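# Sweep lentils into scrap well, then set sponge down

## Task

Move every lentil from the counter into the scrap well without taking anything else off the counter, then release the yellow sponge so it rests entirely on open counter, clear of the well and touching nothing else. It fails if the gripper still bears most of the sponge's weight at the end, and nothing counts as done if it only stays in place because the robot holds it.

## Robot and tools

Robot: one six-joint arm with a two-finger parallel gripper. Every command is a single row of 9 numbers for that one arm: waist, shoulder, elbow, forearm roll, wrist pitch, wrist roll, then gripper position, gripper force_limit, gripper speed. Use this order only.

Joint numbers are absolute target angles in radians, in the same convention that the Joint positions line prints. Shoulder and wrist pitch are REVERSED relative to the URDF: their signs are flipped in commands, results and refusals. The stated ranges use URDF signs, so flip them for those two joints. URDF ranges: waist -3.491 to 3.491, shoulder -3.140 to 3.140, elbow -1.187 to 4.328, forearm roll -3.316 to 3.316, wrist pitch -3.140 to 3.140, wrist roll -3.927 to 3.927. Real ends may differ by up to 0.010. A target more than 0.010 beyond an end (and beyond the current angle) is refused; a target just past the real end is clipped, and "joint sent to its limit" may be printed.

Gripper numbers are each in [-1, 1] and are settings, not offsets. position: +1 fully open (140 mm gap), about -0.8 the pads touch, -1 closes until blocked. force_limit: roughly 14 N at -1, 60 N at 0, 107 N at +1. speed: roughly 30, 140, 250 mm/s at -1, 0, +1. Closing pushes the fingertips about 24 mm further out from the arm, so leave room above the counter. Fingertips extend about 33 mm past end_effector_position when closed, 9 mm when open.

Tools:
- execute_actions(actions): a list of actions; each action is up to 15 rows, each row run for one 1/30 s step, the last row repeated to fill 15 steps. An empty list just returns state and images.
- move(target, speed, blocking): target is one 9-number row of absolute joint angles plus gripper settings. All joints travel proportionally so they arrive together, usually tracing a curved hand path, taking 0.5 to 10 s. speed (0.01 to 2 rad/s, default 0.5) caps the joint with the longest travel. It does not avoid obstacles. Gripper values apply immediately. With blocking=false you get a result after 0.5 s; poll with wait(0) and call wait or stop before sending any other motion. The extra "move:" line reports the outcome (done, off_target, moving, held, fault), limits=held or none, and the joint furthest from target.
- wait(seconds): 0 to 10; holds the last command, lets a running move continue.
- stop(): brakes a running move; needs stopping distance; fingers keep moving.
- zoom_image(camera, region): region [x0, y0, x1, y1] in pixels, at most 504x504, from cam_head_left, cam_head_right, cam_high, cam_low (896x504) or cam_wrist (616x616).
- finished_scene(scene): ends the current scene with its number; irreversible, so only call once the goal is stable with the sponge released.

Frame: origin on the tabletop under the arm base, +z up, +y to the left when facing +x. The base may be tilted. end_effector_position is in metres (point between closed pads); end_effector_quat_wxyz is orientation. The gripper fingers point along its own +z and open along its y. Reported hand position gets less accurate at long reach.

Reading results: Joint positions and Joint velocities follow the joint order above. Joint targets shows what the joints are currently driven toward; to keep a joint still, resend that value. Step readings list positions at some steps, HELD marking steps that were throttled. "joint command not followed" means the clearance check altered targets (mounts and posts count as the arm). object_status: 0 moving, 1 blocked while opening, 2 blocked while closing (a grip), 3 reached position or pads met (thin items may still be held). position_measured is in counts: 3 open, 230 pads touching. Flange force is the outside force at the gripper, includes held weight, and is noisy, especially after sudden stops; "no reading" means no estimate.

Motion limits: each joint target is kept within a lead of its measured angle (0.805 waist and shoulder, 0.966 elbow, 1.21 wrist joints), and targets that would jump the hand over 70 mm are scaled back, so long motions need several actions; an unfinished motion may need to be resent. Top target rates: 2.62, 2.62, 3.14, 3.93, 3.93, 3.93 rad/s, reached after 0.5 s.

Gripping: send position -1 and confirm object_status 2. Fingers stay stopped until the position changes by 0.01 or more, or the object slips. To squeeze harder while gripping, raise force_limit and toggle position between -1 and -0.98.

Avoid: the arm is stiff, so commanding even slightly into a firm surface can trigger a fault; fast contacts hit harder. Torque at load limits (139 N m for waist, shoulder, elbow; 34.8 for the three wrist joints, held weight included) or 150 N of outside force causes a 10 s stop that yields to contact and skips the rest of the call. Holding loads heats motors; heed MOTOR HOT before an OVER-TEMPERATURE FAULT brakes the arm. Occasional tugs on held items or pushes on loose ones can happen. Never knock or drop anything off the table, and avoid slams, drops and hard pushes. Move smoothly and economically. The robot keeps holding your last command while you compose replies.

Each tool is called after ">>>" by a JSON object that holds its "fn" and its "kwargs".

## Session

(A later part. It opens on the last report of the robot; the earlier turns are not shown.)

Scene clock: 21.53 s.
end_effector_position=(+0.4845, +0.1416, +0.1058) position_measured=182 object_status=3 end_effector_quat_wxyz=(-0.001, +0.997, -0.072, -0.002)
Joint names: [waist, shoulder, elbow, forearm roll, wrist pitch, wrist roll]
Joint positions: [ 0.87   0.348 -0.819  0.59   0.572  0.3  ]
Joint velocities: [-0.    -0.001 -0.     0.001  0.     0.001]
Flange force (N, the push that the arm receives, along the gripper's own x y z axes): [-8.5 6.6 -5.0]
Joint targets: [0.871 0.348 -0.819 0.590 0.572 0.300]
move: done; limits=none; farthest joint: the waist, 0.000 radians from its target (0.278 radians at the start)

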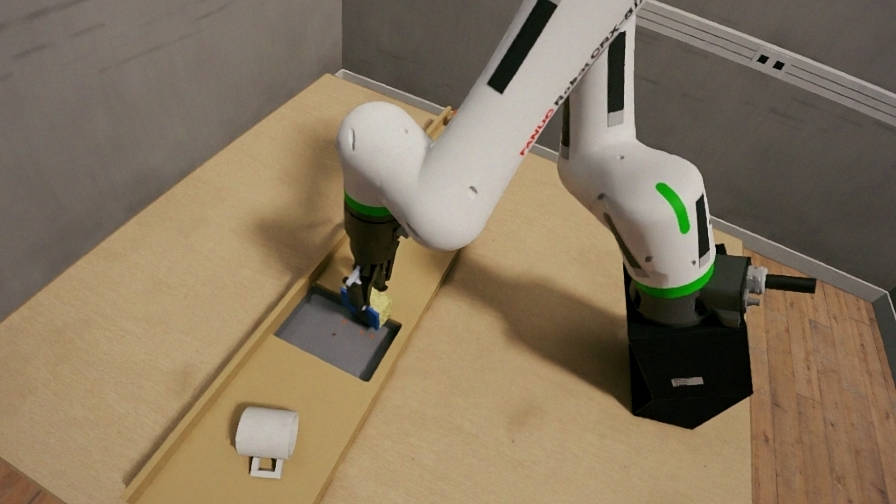

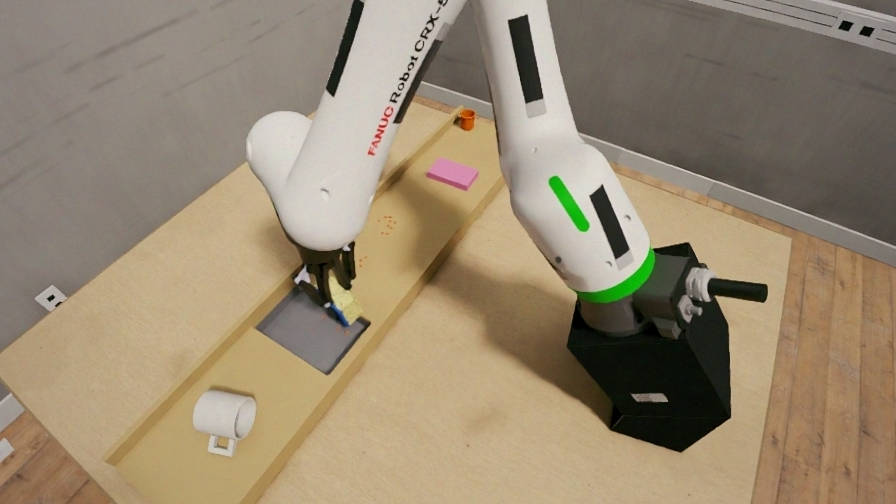

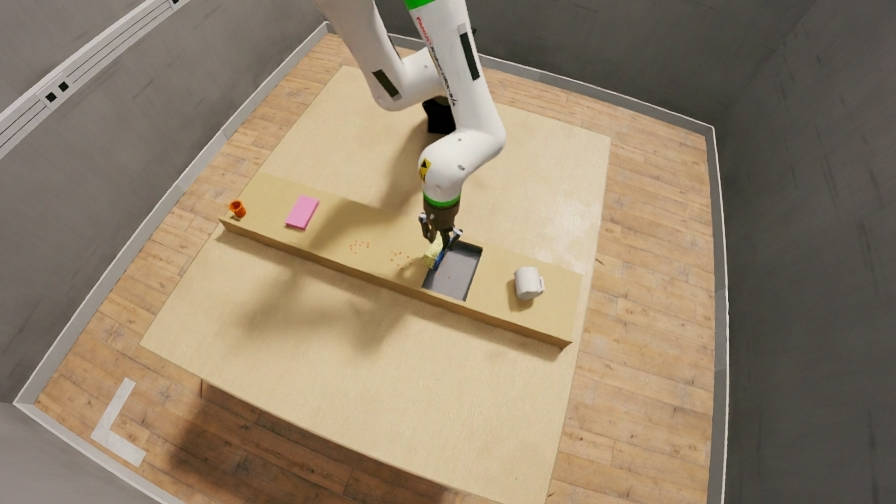

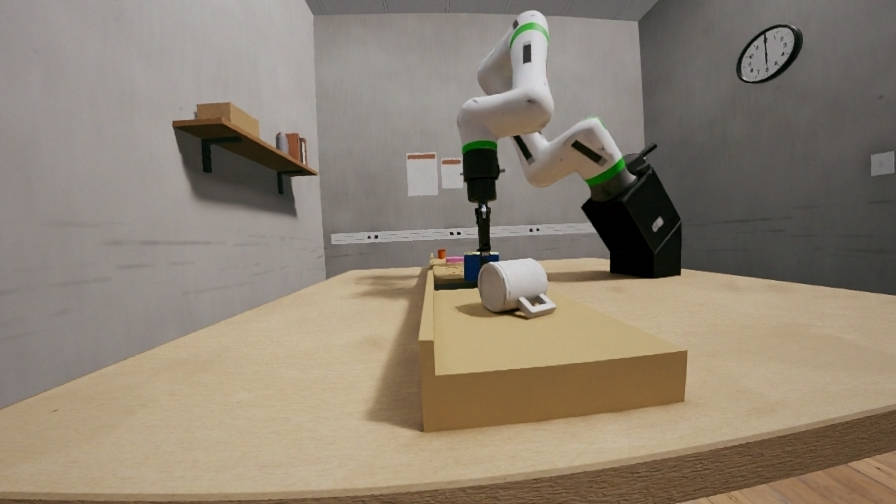

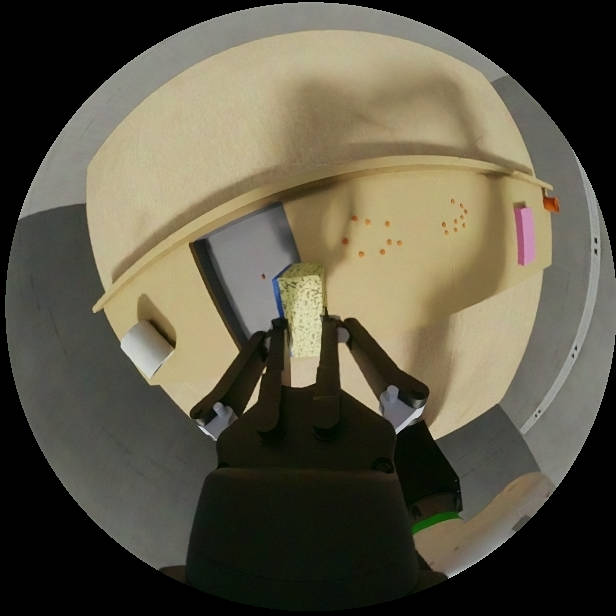

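>>> {"fn": "move", "kwargs": {"target": [0.8,0.55,-0.78,0.5,0.77,0.5,-0.42,-1,-1]}}

>>> {"fn": "move", "kwargs": {"target": [-0.12,0.17,-0.3056,-0.4187,0.85,2.05,-0.42,-1,-1], "speed": 1}}

>>> {"fn": "move", "kwargs": {"target": [-0.0945,0.0547,-0.3056,-0.4187,0.7408,2.052,-0.42,-1,-1], "speed": 0.12}}

>>> {"fn": "move", "kwargs": {"target": [0.128,0.1615,-0.4294,-0.2383,0.6546,1.743,-0.42,-1,-1], "speed": 0.3}}

>>> {"fn": "move", "kwargs": {"target": [0.36,0.2378,-0.5401,0,0.5935,1.371,-0.42,-1,-1], "speed": 0.35}}

>>> {"fn": "move", "kwargs": {"target": [0.586,0.266,-0.6135,0.259,0.576,0.976,-0.42,-1,-1], "speed": 0.35}}

>>> {"fn": "move", "kwargs": {"target": [0.775,0.252,-0.6487,0.46,0.595,0.65,-0.42,-1,-1], "speed": 0.3}}

Scene clock: 23.10 s.
end_effector_position=(+0.5106, +0.0706, +0.1811) position_measured=182 object_status=3 end_effector_quat_wxyz=(+0.027, +0.997, -0.073, +0.024)
Joint names: [waist, shoulder, elbow, forearm roll, wrist pitch, wrist roll]
Joint positions: [ 0.8   0.55 -0.78  0.5   0.77  0.5 ]
Joint velocities: [-0.    -0.001 -0.    -0.001  0.001  0.   ]
Flange force (N, the push that the arm receives, along the gripper's own x y z axes): [-5.2 4.9 -0.2]
Joint targets: [0.800 0.550 -0.780 0.500 0.770 0.500]
move: done; limits=none; farthest joint: the waist, 0.000 radians from its target (0.070 radians at the start)

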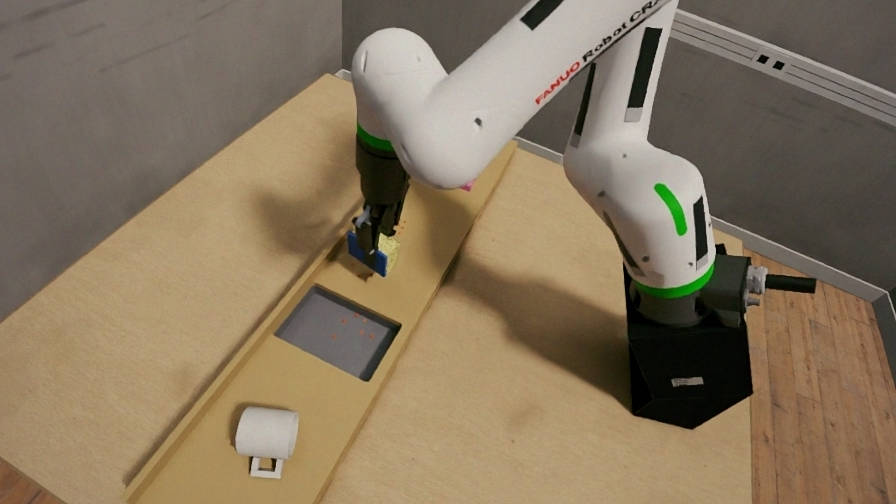

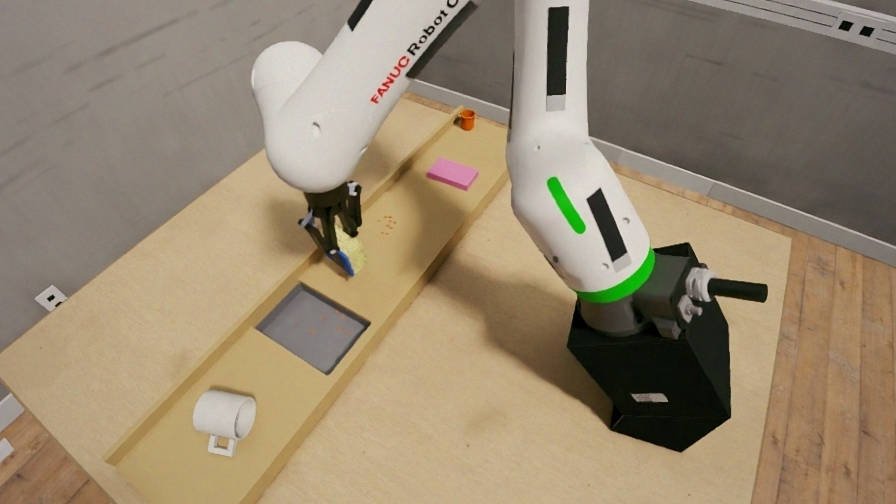

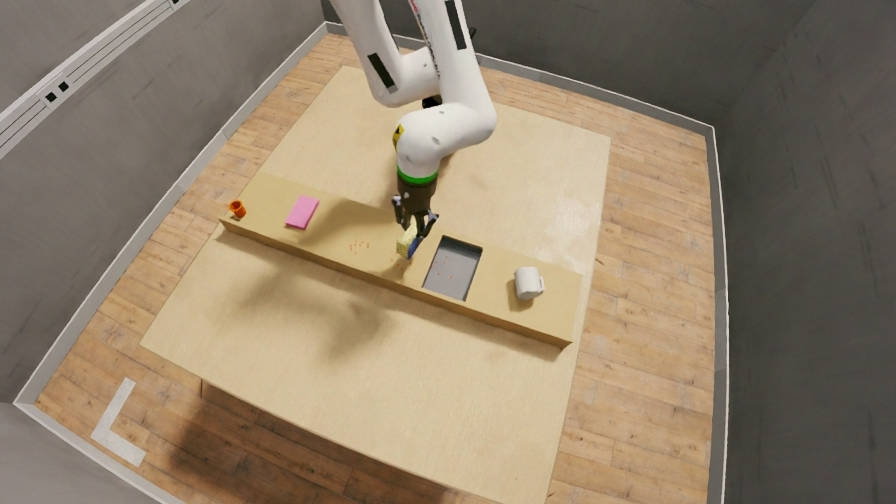

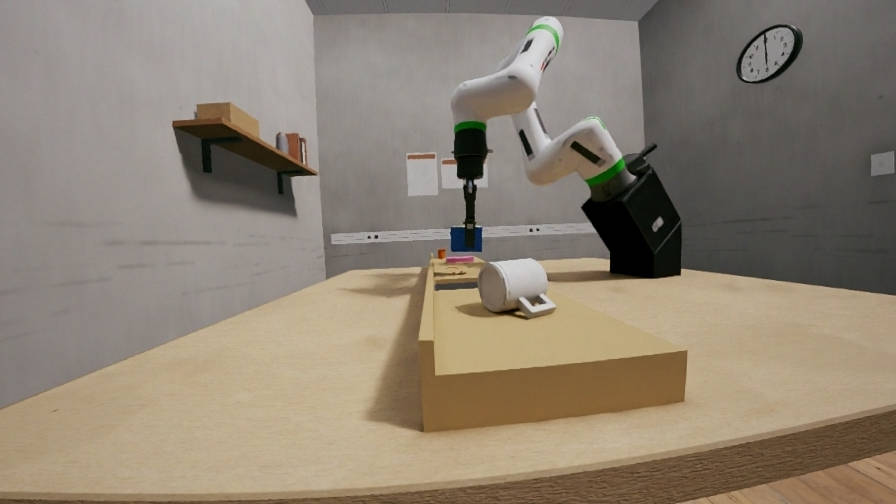

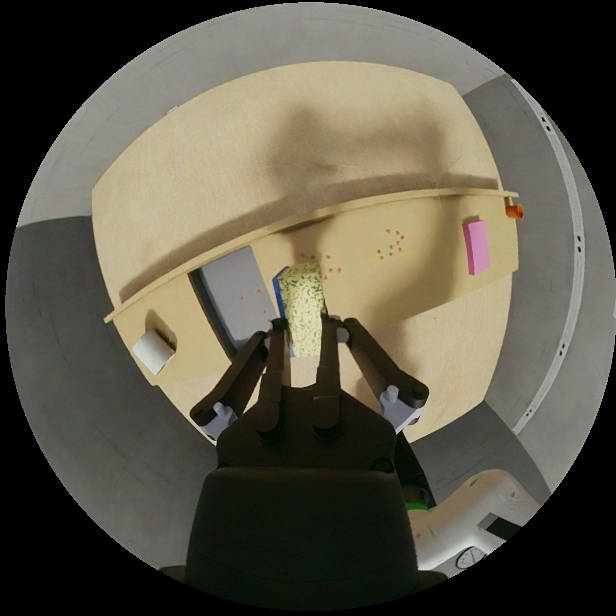

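Scene clock: 25.17 s.
end_effector_position=(+0.5468, -0.1565, +0.1604) position_measured=182 object_status=3 end_effector_quat_wxyz=(-0.007, +1.000, +0.006, +0.007)
Joint names: [waist, shoulder, elbow, forearm roll, wrist pitch, wrist roll]
Joint positions: [-0.12   0.17  -0.306 -0.419  0.85   2.05 ]
Joint velocities: [-0.    -0.001 -0.    -0.     0.     0.   ]
Flange force (N, the push that the arm receives, along the gripper's own x y z axes): [-6.9 -0.6 -6.0]
Joint targets: [-0.120 0.170 -0.306 -0.419 0.850 2.050]
move: done; limits=none; farthest joint: the waist, 0.000 radians from its target (0.920 radians at the start)

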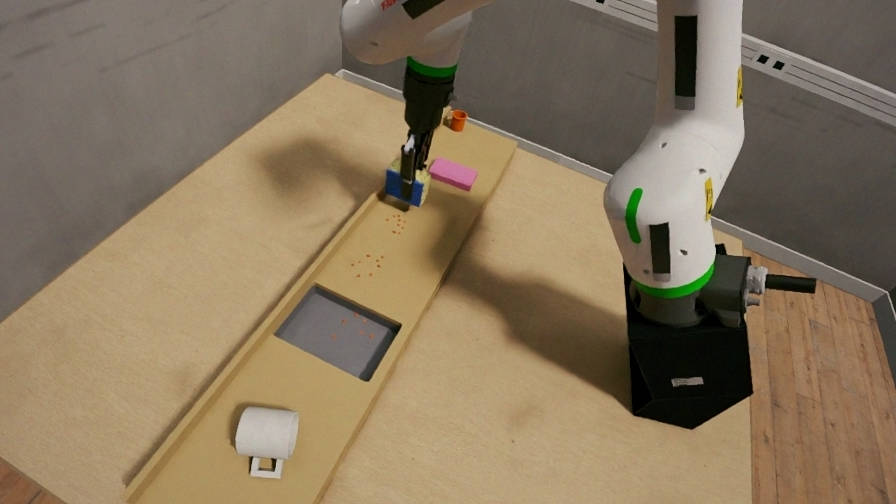

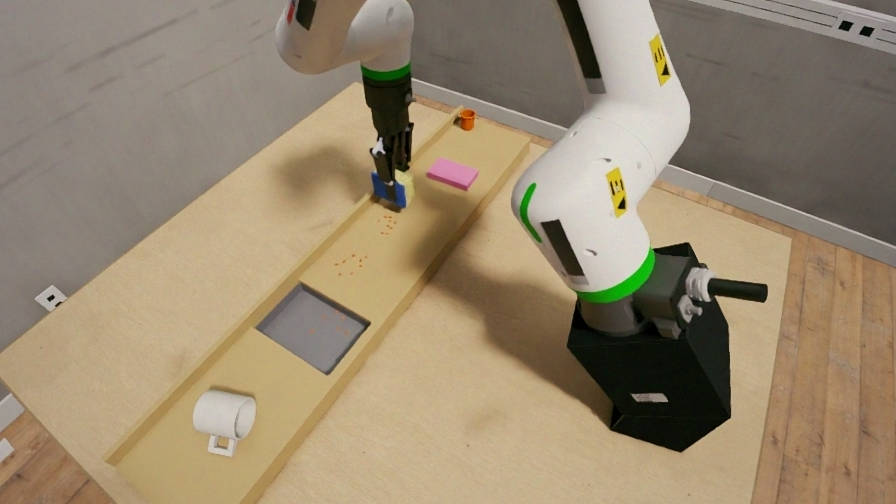

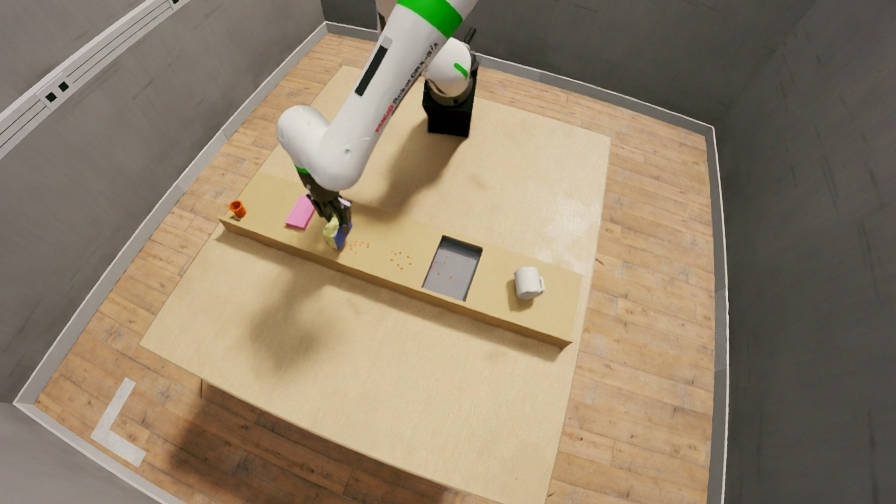

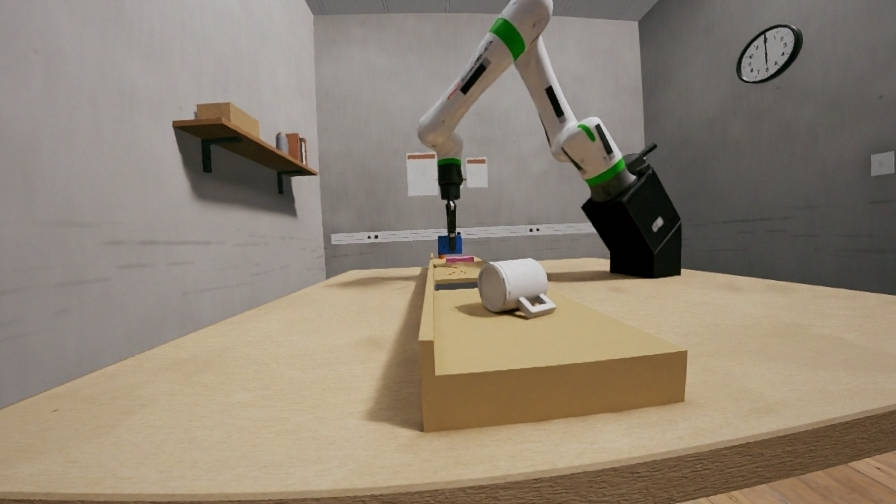

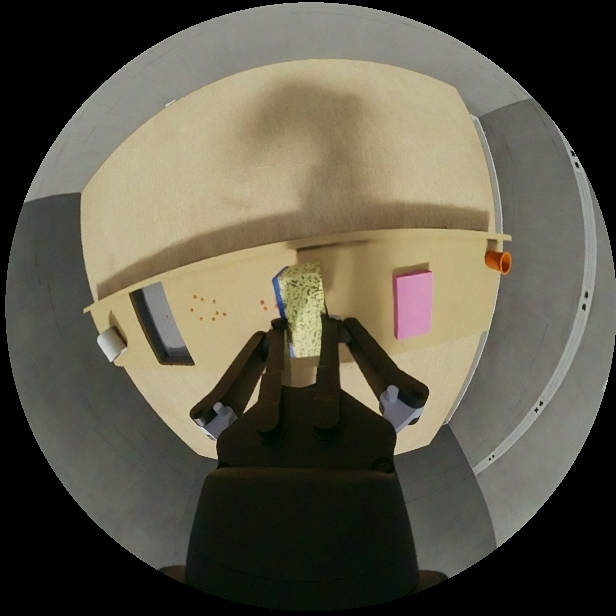

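Scene clock: 26.40 s.
end_effector_position=(+0.5439, -0.1688, +0.1056) position_measured=182 object_status=3 end_effector_quat_wxyz=(+0.000, +1.000, +0.000, -0.000)
Joint names: [waist, shoulder, elbow, forearm roll, wrist pitch, wrist roll]
Joint positions: [-0.095  0.055 -0.306 -0.419  0.741  2.052]
Joint velocities: [ 0.     0.001 -0.     0.     0.001  0.   ]
Flange force (N, the push that the arm receives, along the gripper's own x y z axes): [-6.8 -5.1 -9.3]
Joint targets: [-0.095 0.055 -0.306 -0.419 0.741 2.052]
move: done; limits=none; farthest joint: the waist, 0.000 radians from its target (0.025 radians at the start)

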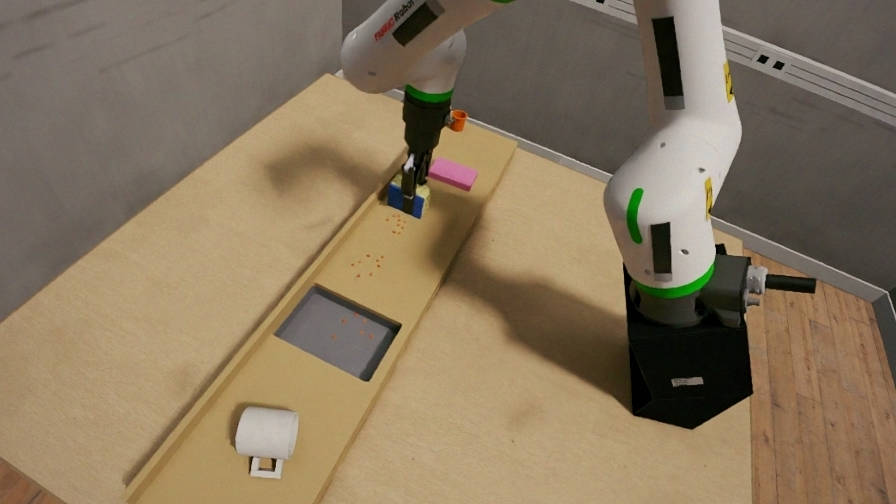

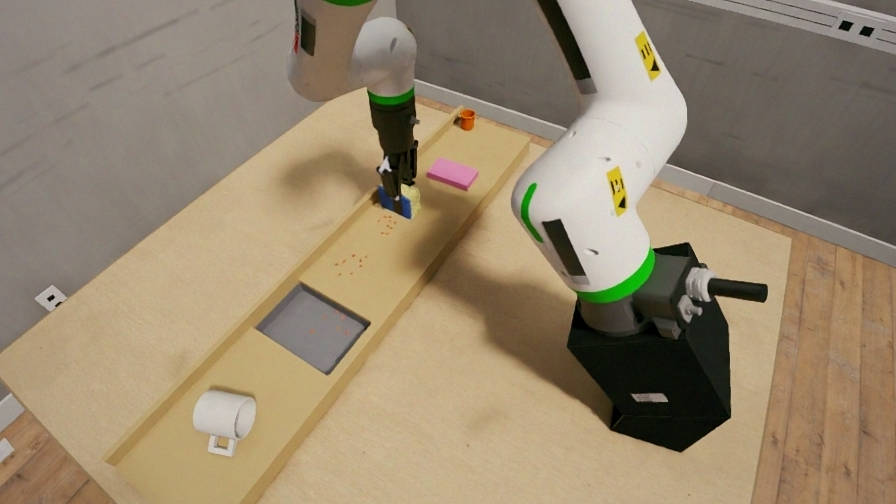

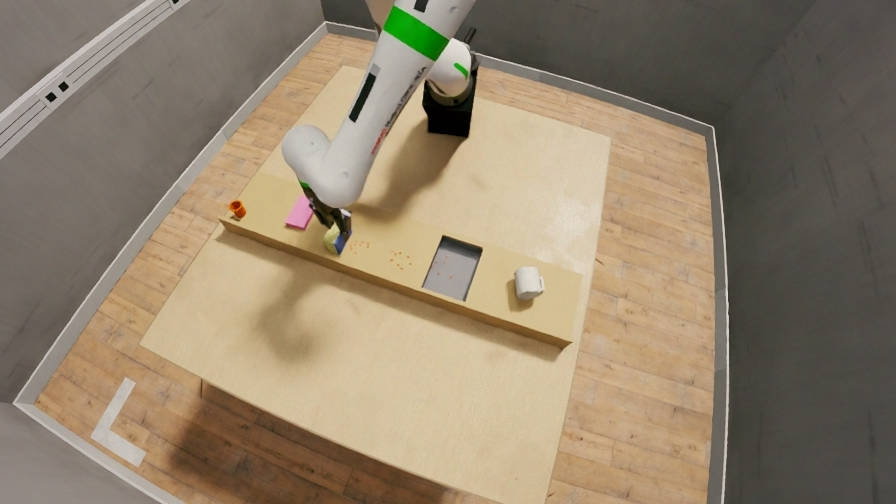

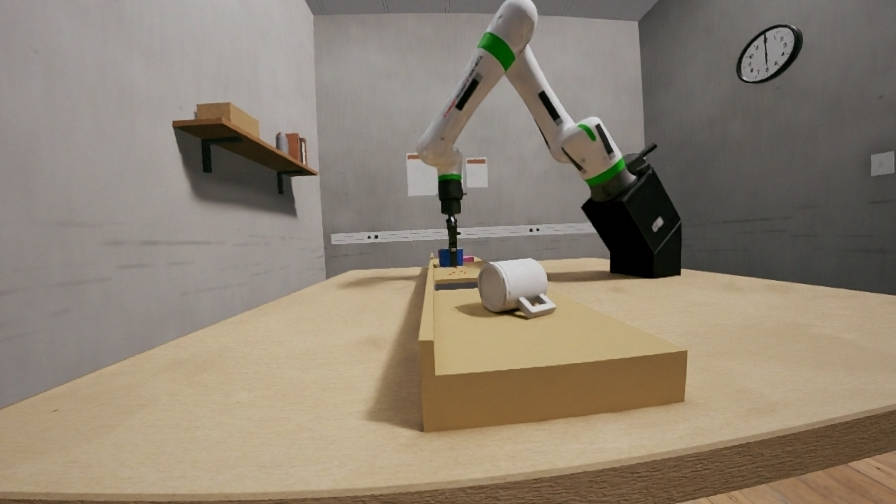

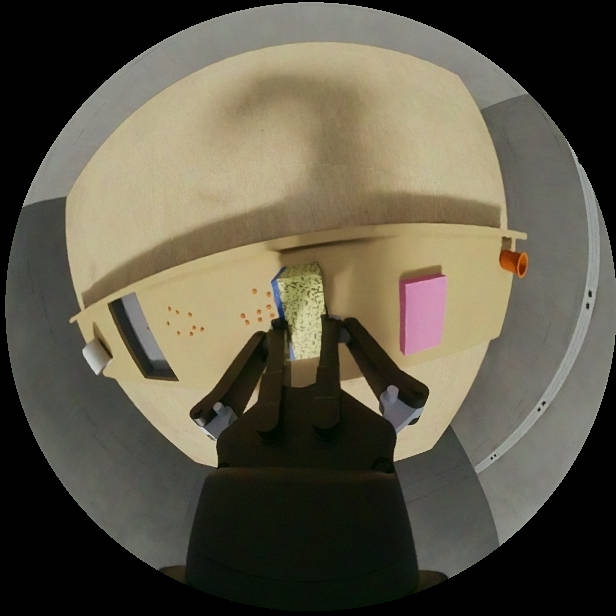

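Scene clock: 27.77 s.
end_effector_position=(+0.5447, -0.0944, +0.1055) position_measured=182 object_status=3 end_effector_quat_wxyz=(+0.000, +1.000, +0.000, -0.000)
Joint names: [waist, shoulder, elbow, forearm roll, wrist pitch, wrist roll]
Joint positions: [ 0.128  0.161 -0.429 -0.238  0.655  1.743]
Joint velocities: [ 0.    -0.001  0.     0.001 -0.001  0.001]
Flange force (N, the push that the arm receives, along the gripper's own x y z axes): [-4.5 0.7 -7.4]
Joint targets: [0.128 0.162 -0.429 -0.238 0.655 1.743]
move: done; limits=none; farthest joint: the waist, 0.000 radians from its target (0.223 radians at the start)

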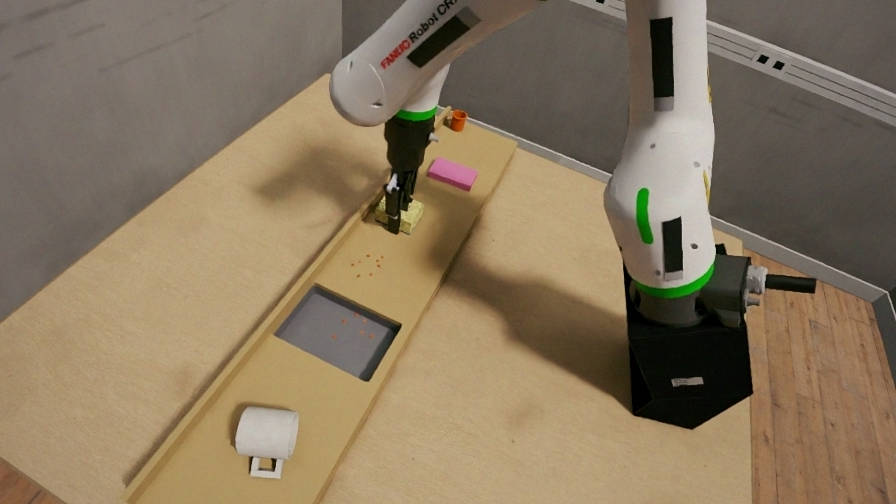

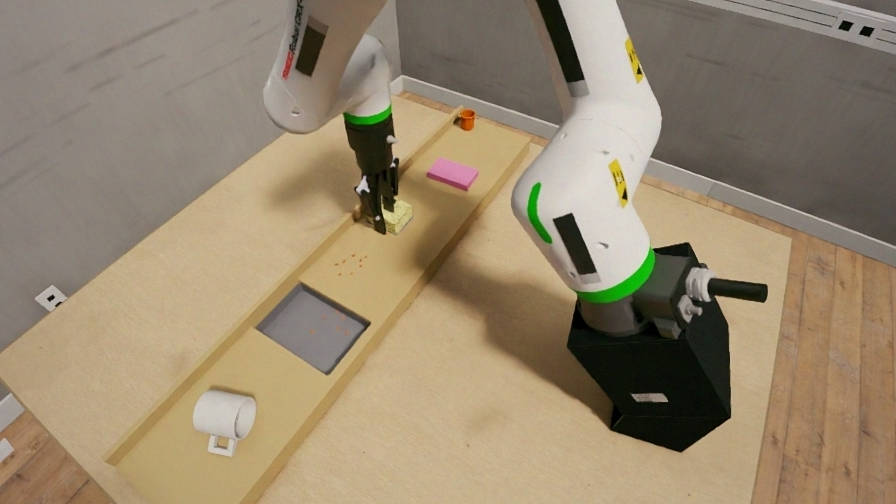

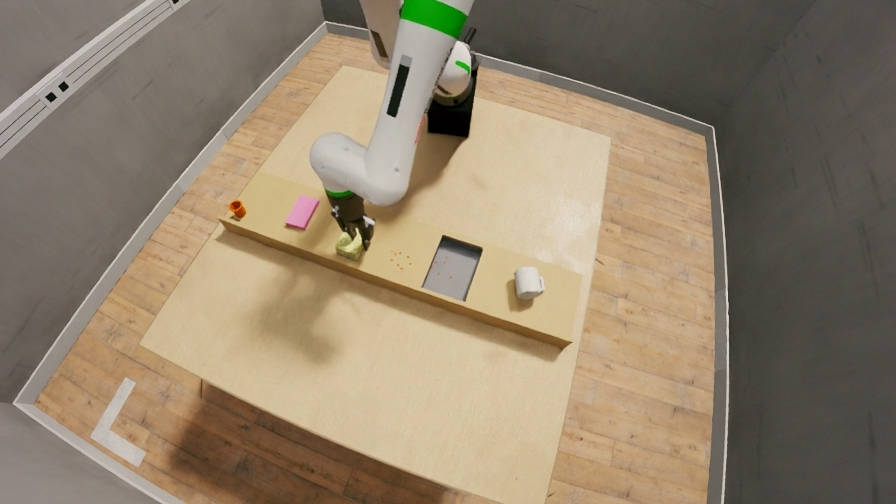

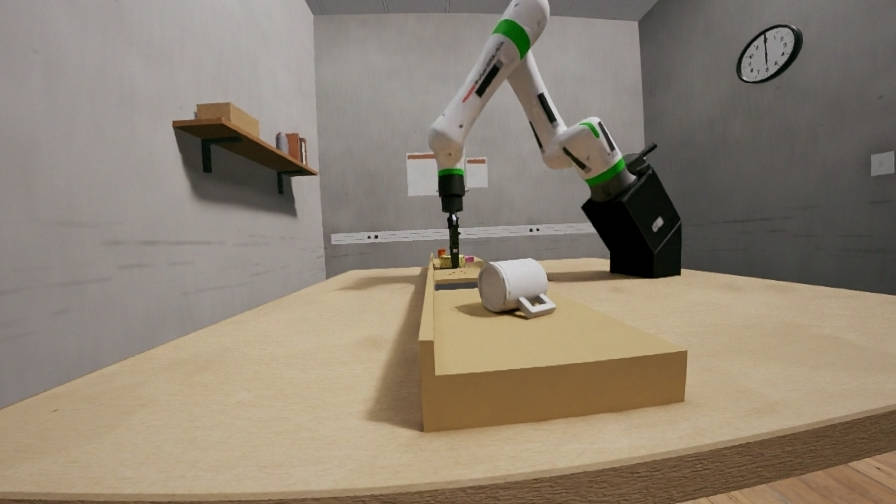

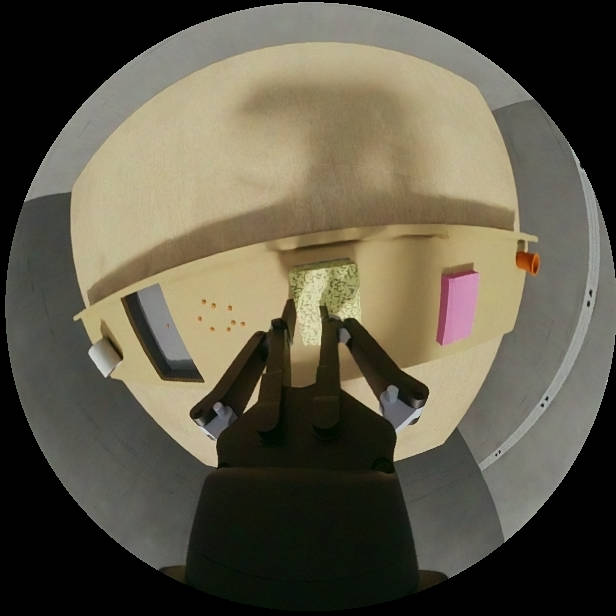

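Scene clock: 29.17 s.
end_effector_position=(+0.5448, -0.0217, +0.1054) position_measured=182 object_status=3 end_effector_quat_wxyz=(+0.000, +1.000, +0.001, -0.001)
Joint names: [waist, shoulder, elbow, forearm roll, wrist pitch, wrist roll]
Joint positions: [ 0.36   0.238 -0.54  -0.     0.594  1.371]
Joint velocities: [ 0.     0.001 -0.     0.     0.001 -0.   ]
Flange force (N, the push that the arm receives, along the gripper's own x y z axes): [-7.5 -1.0 -6.7]
Joint targets: [0.360 0.238 -0.540 0.000 0.593 1.371]
move: done; limits=none; farthest joint: the waist, 0.000 radians from its target (0.232 radians at the start)

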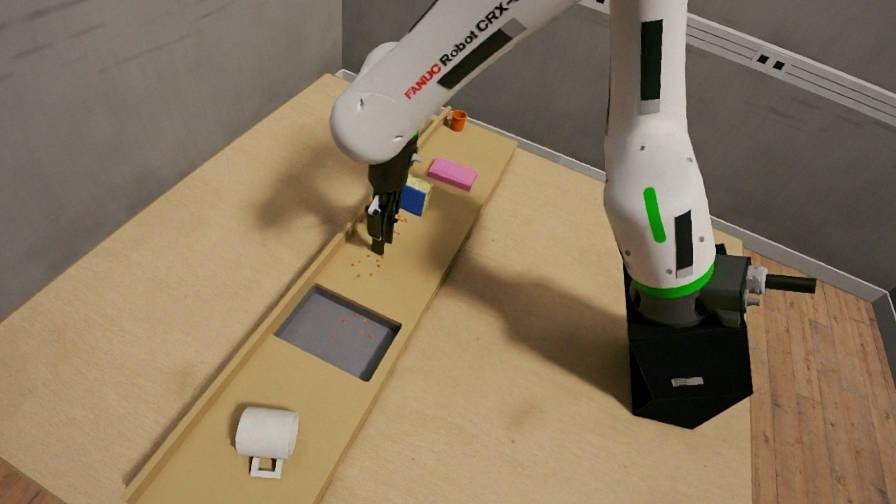

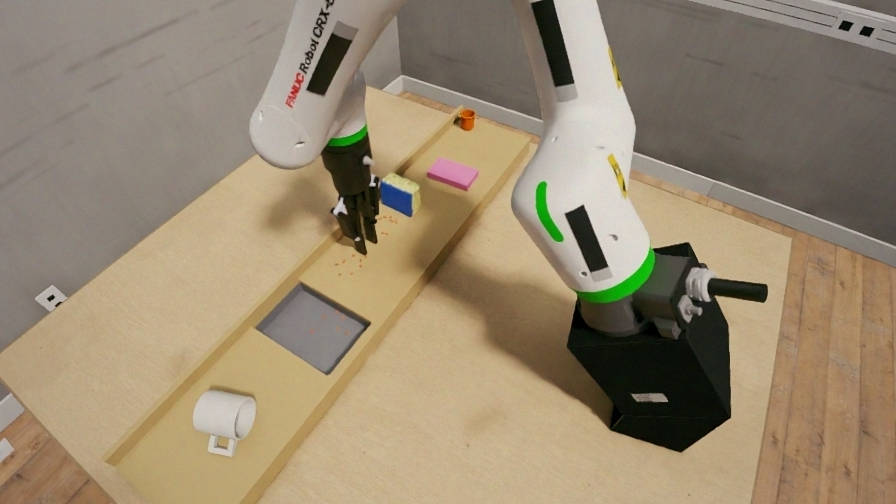

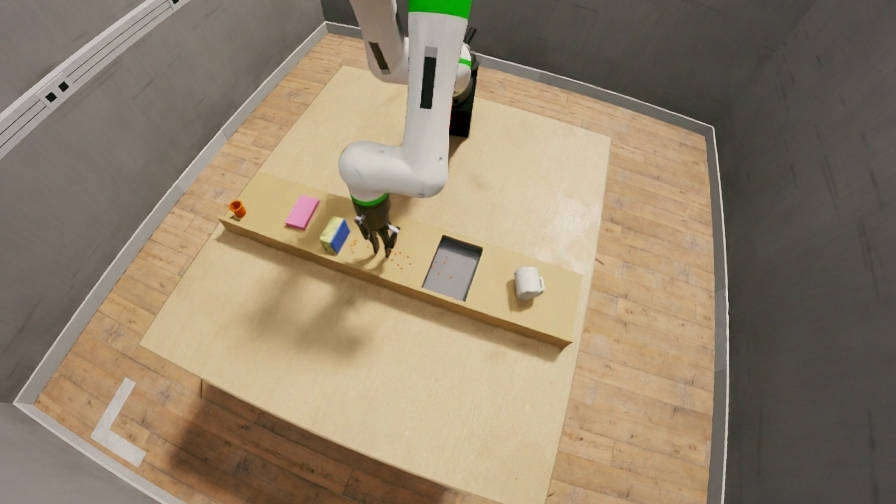

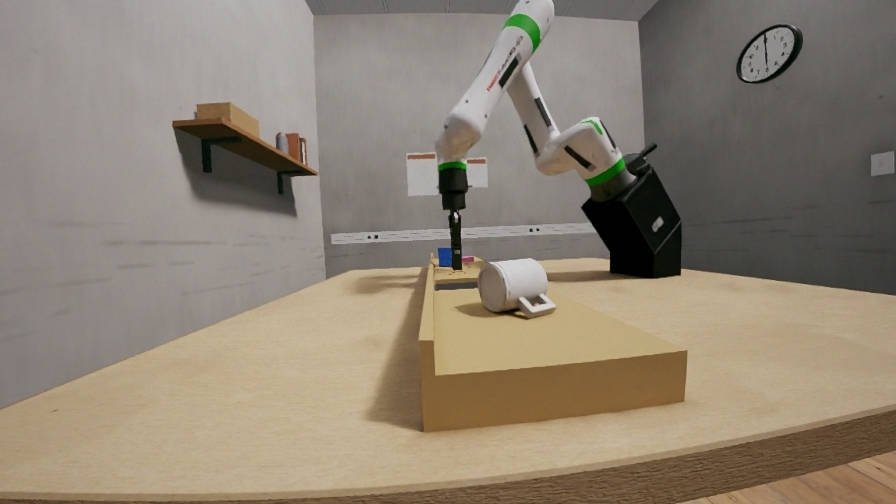

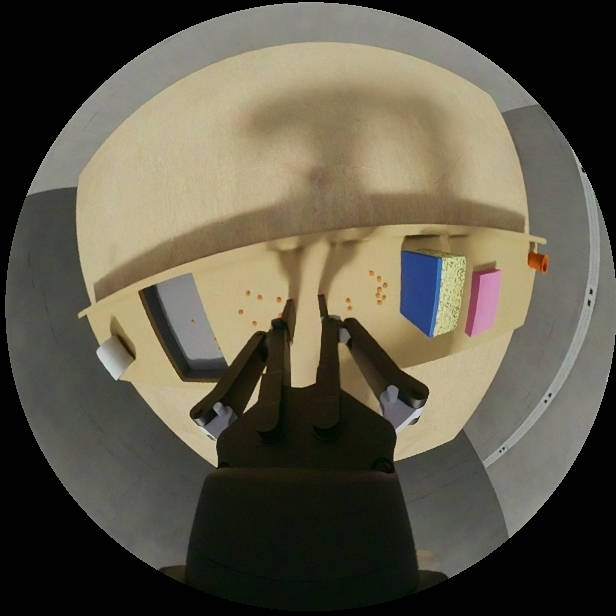

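Scene clock: 30.63 s.
end_effector_position=(+0.5465, +0.0570, +0.1043) position_measured=182 object_status=3 end_effector_quat_wxyz=(-0.000, +1.000, +0.001, -0.001)
Joint names: [waist, shoulder, elbow, forearm roll, wrist pitch, wrist roll]
Joint positions: [ 0.586  0.266 -0.613  0.259  0.576  0.976]
Joint velocities: [-0.     0.001 -0.    -0.     0.     0.   ]
Flange force (N, the push that the arm receives, along the gripper's own x y z axes): [-8.3 0.6 -5.2]
Joint targets: [0.586 0.266 -0.613 0.259 0.576 0.976]
move: done; limits=none; farthest joint: the waist, 0.000 radians from its target (0.226 radians at the start)

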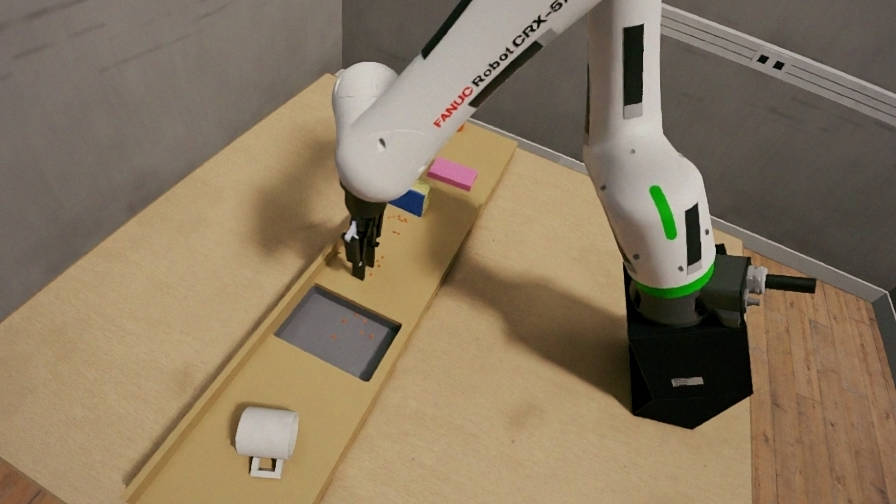

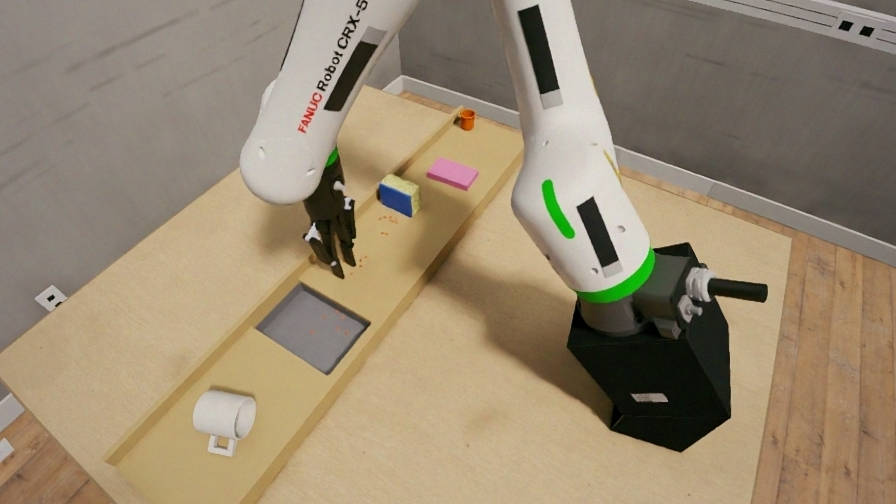

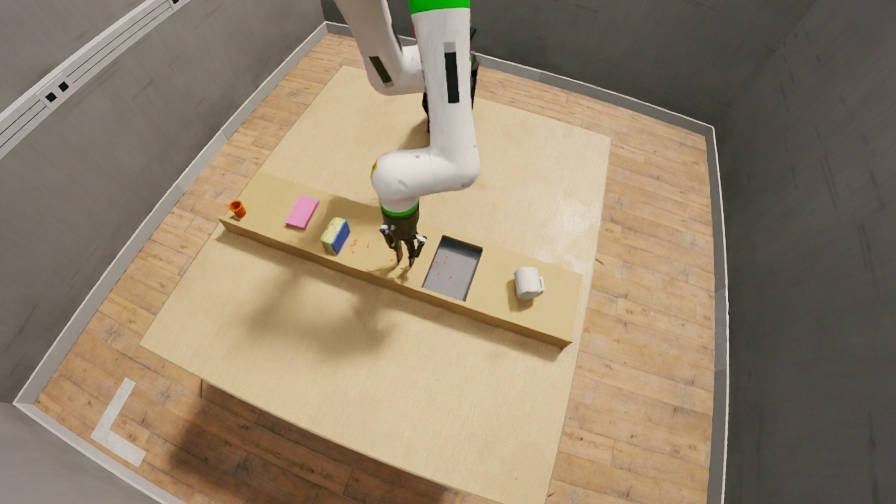

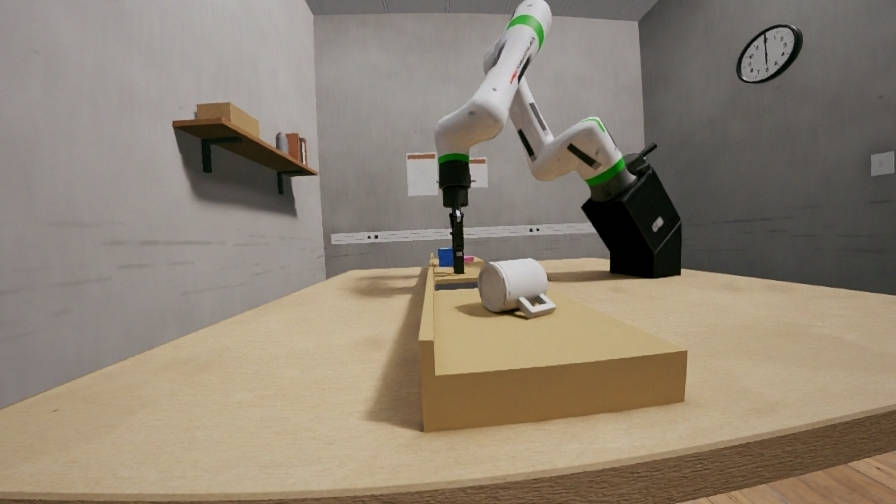

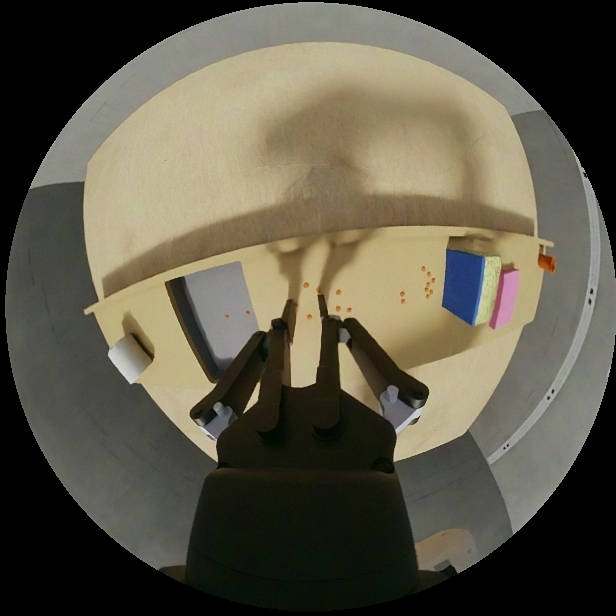

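Scene clock: 32.07 s.
end_effector_position=(+0.5389, +0.1320, +0.1018) position_measured=182 object_status=3 end_effector_quat_wxyz=(-0.000, +1.000, +0.001, -0.003)
Joint names: [waist, shoulder, elbow, forearm roll, wrist pitch, wrist roll]
Joint positions: [ 0.775  0.252 -0.649  0.46   0.595  0.65 ]
Joint velocities: [ 0.001 -0.002  0.     0.002  0.     0.001]
Flange force (N, the push that the arm receives, along the gripper's own x y z axes): [-6.6 4.6 -5.9]
Joint targets: [0.775 0.252 -0.649 0.460 0.595 0.650]
move: done; limits=none; farthest joint: the waist, 0.000 radians from its target (0.189 radians at the start)

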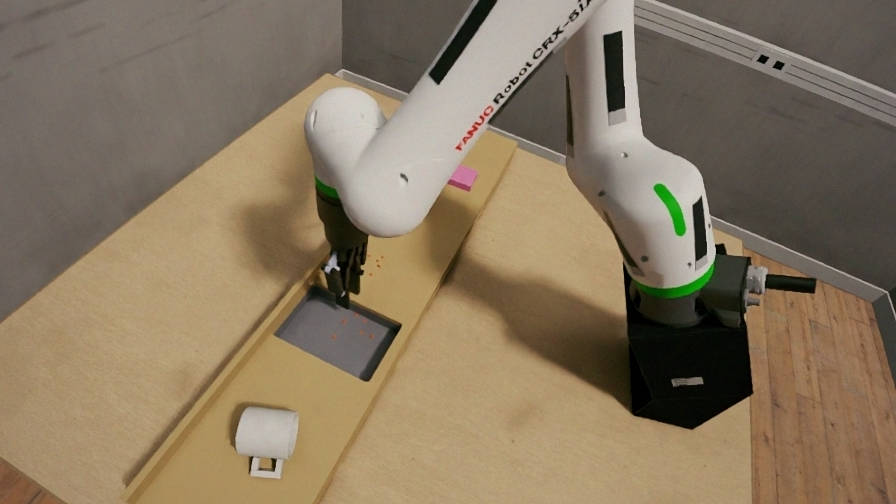

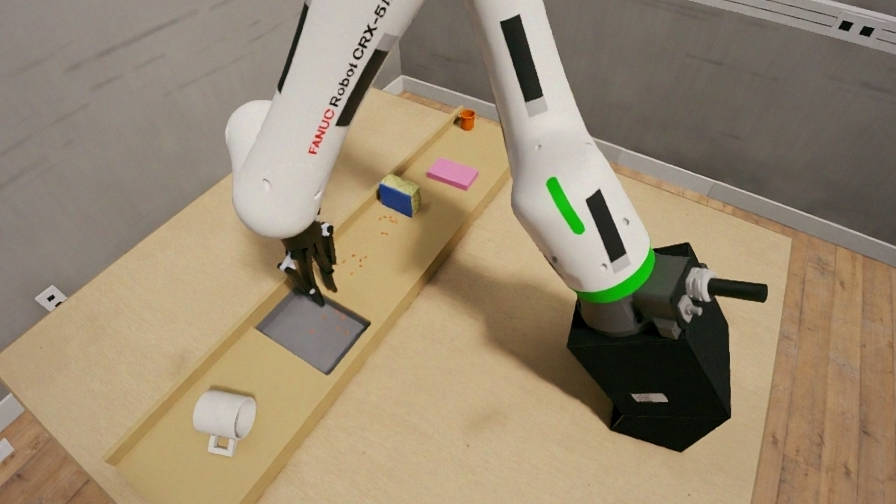

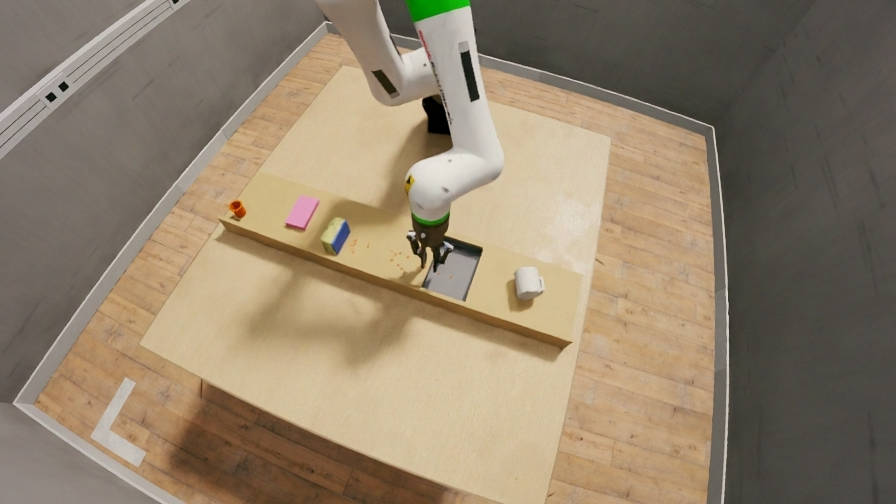

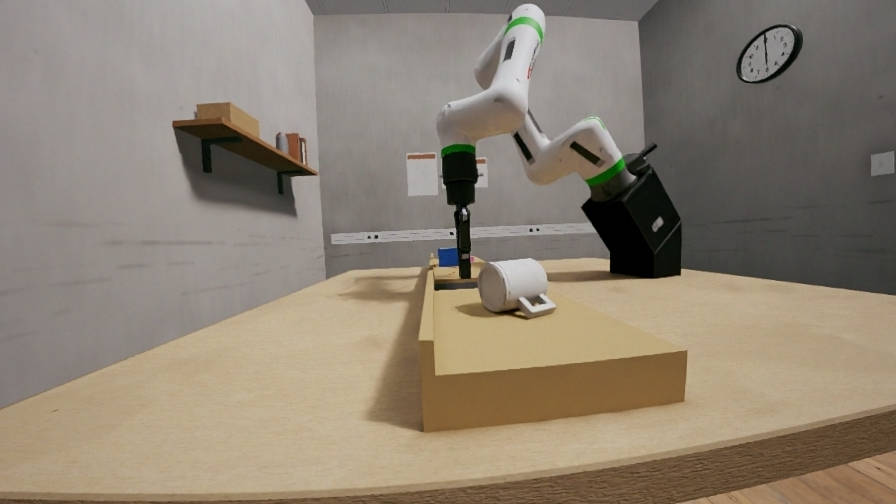

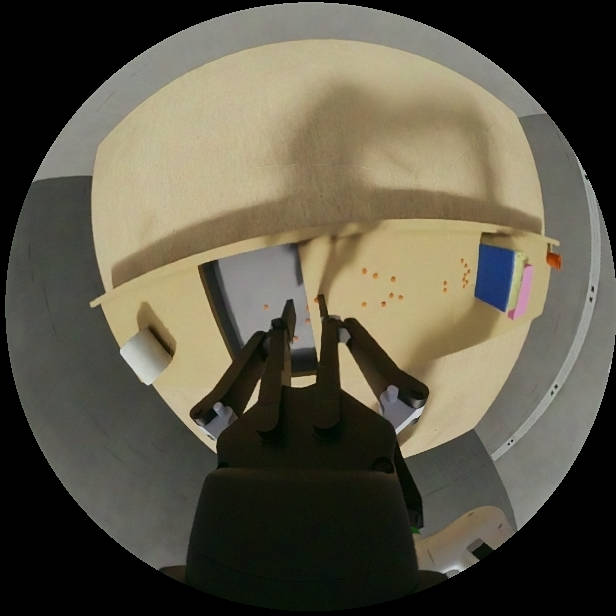

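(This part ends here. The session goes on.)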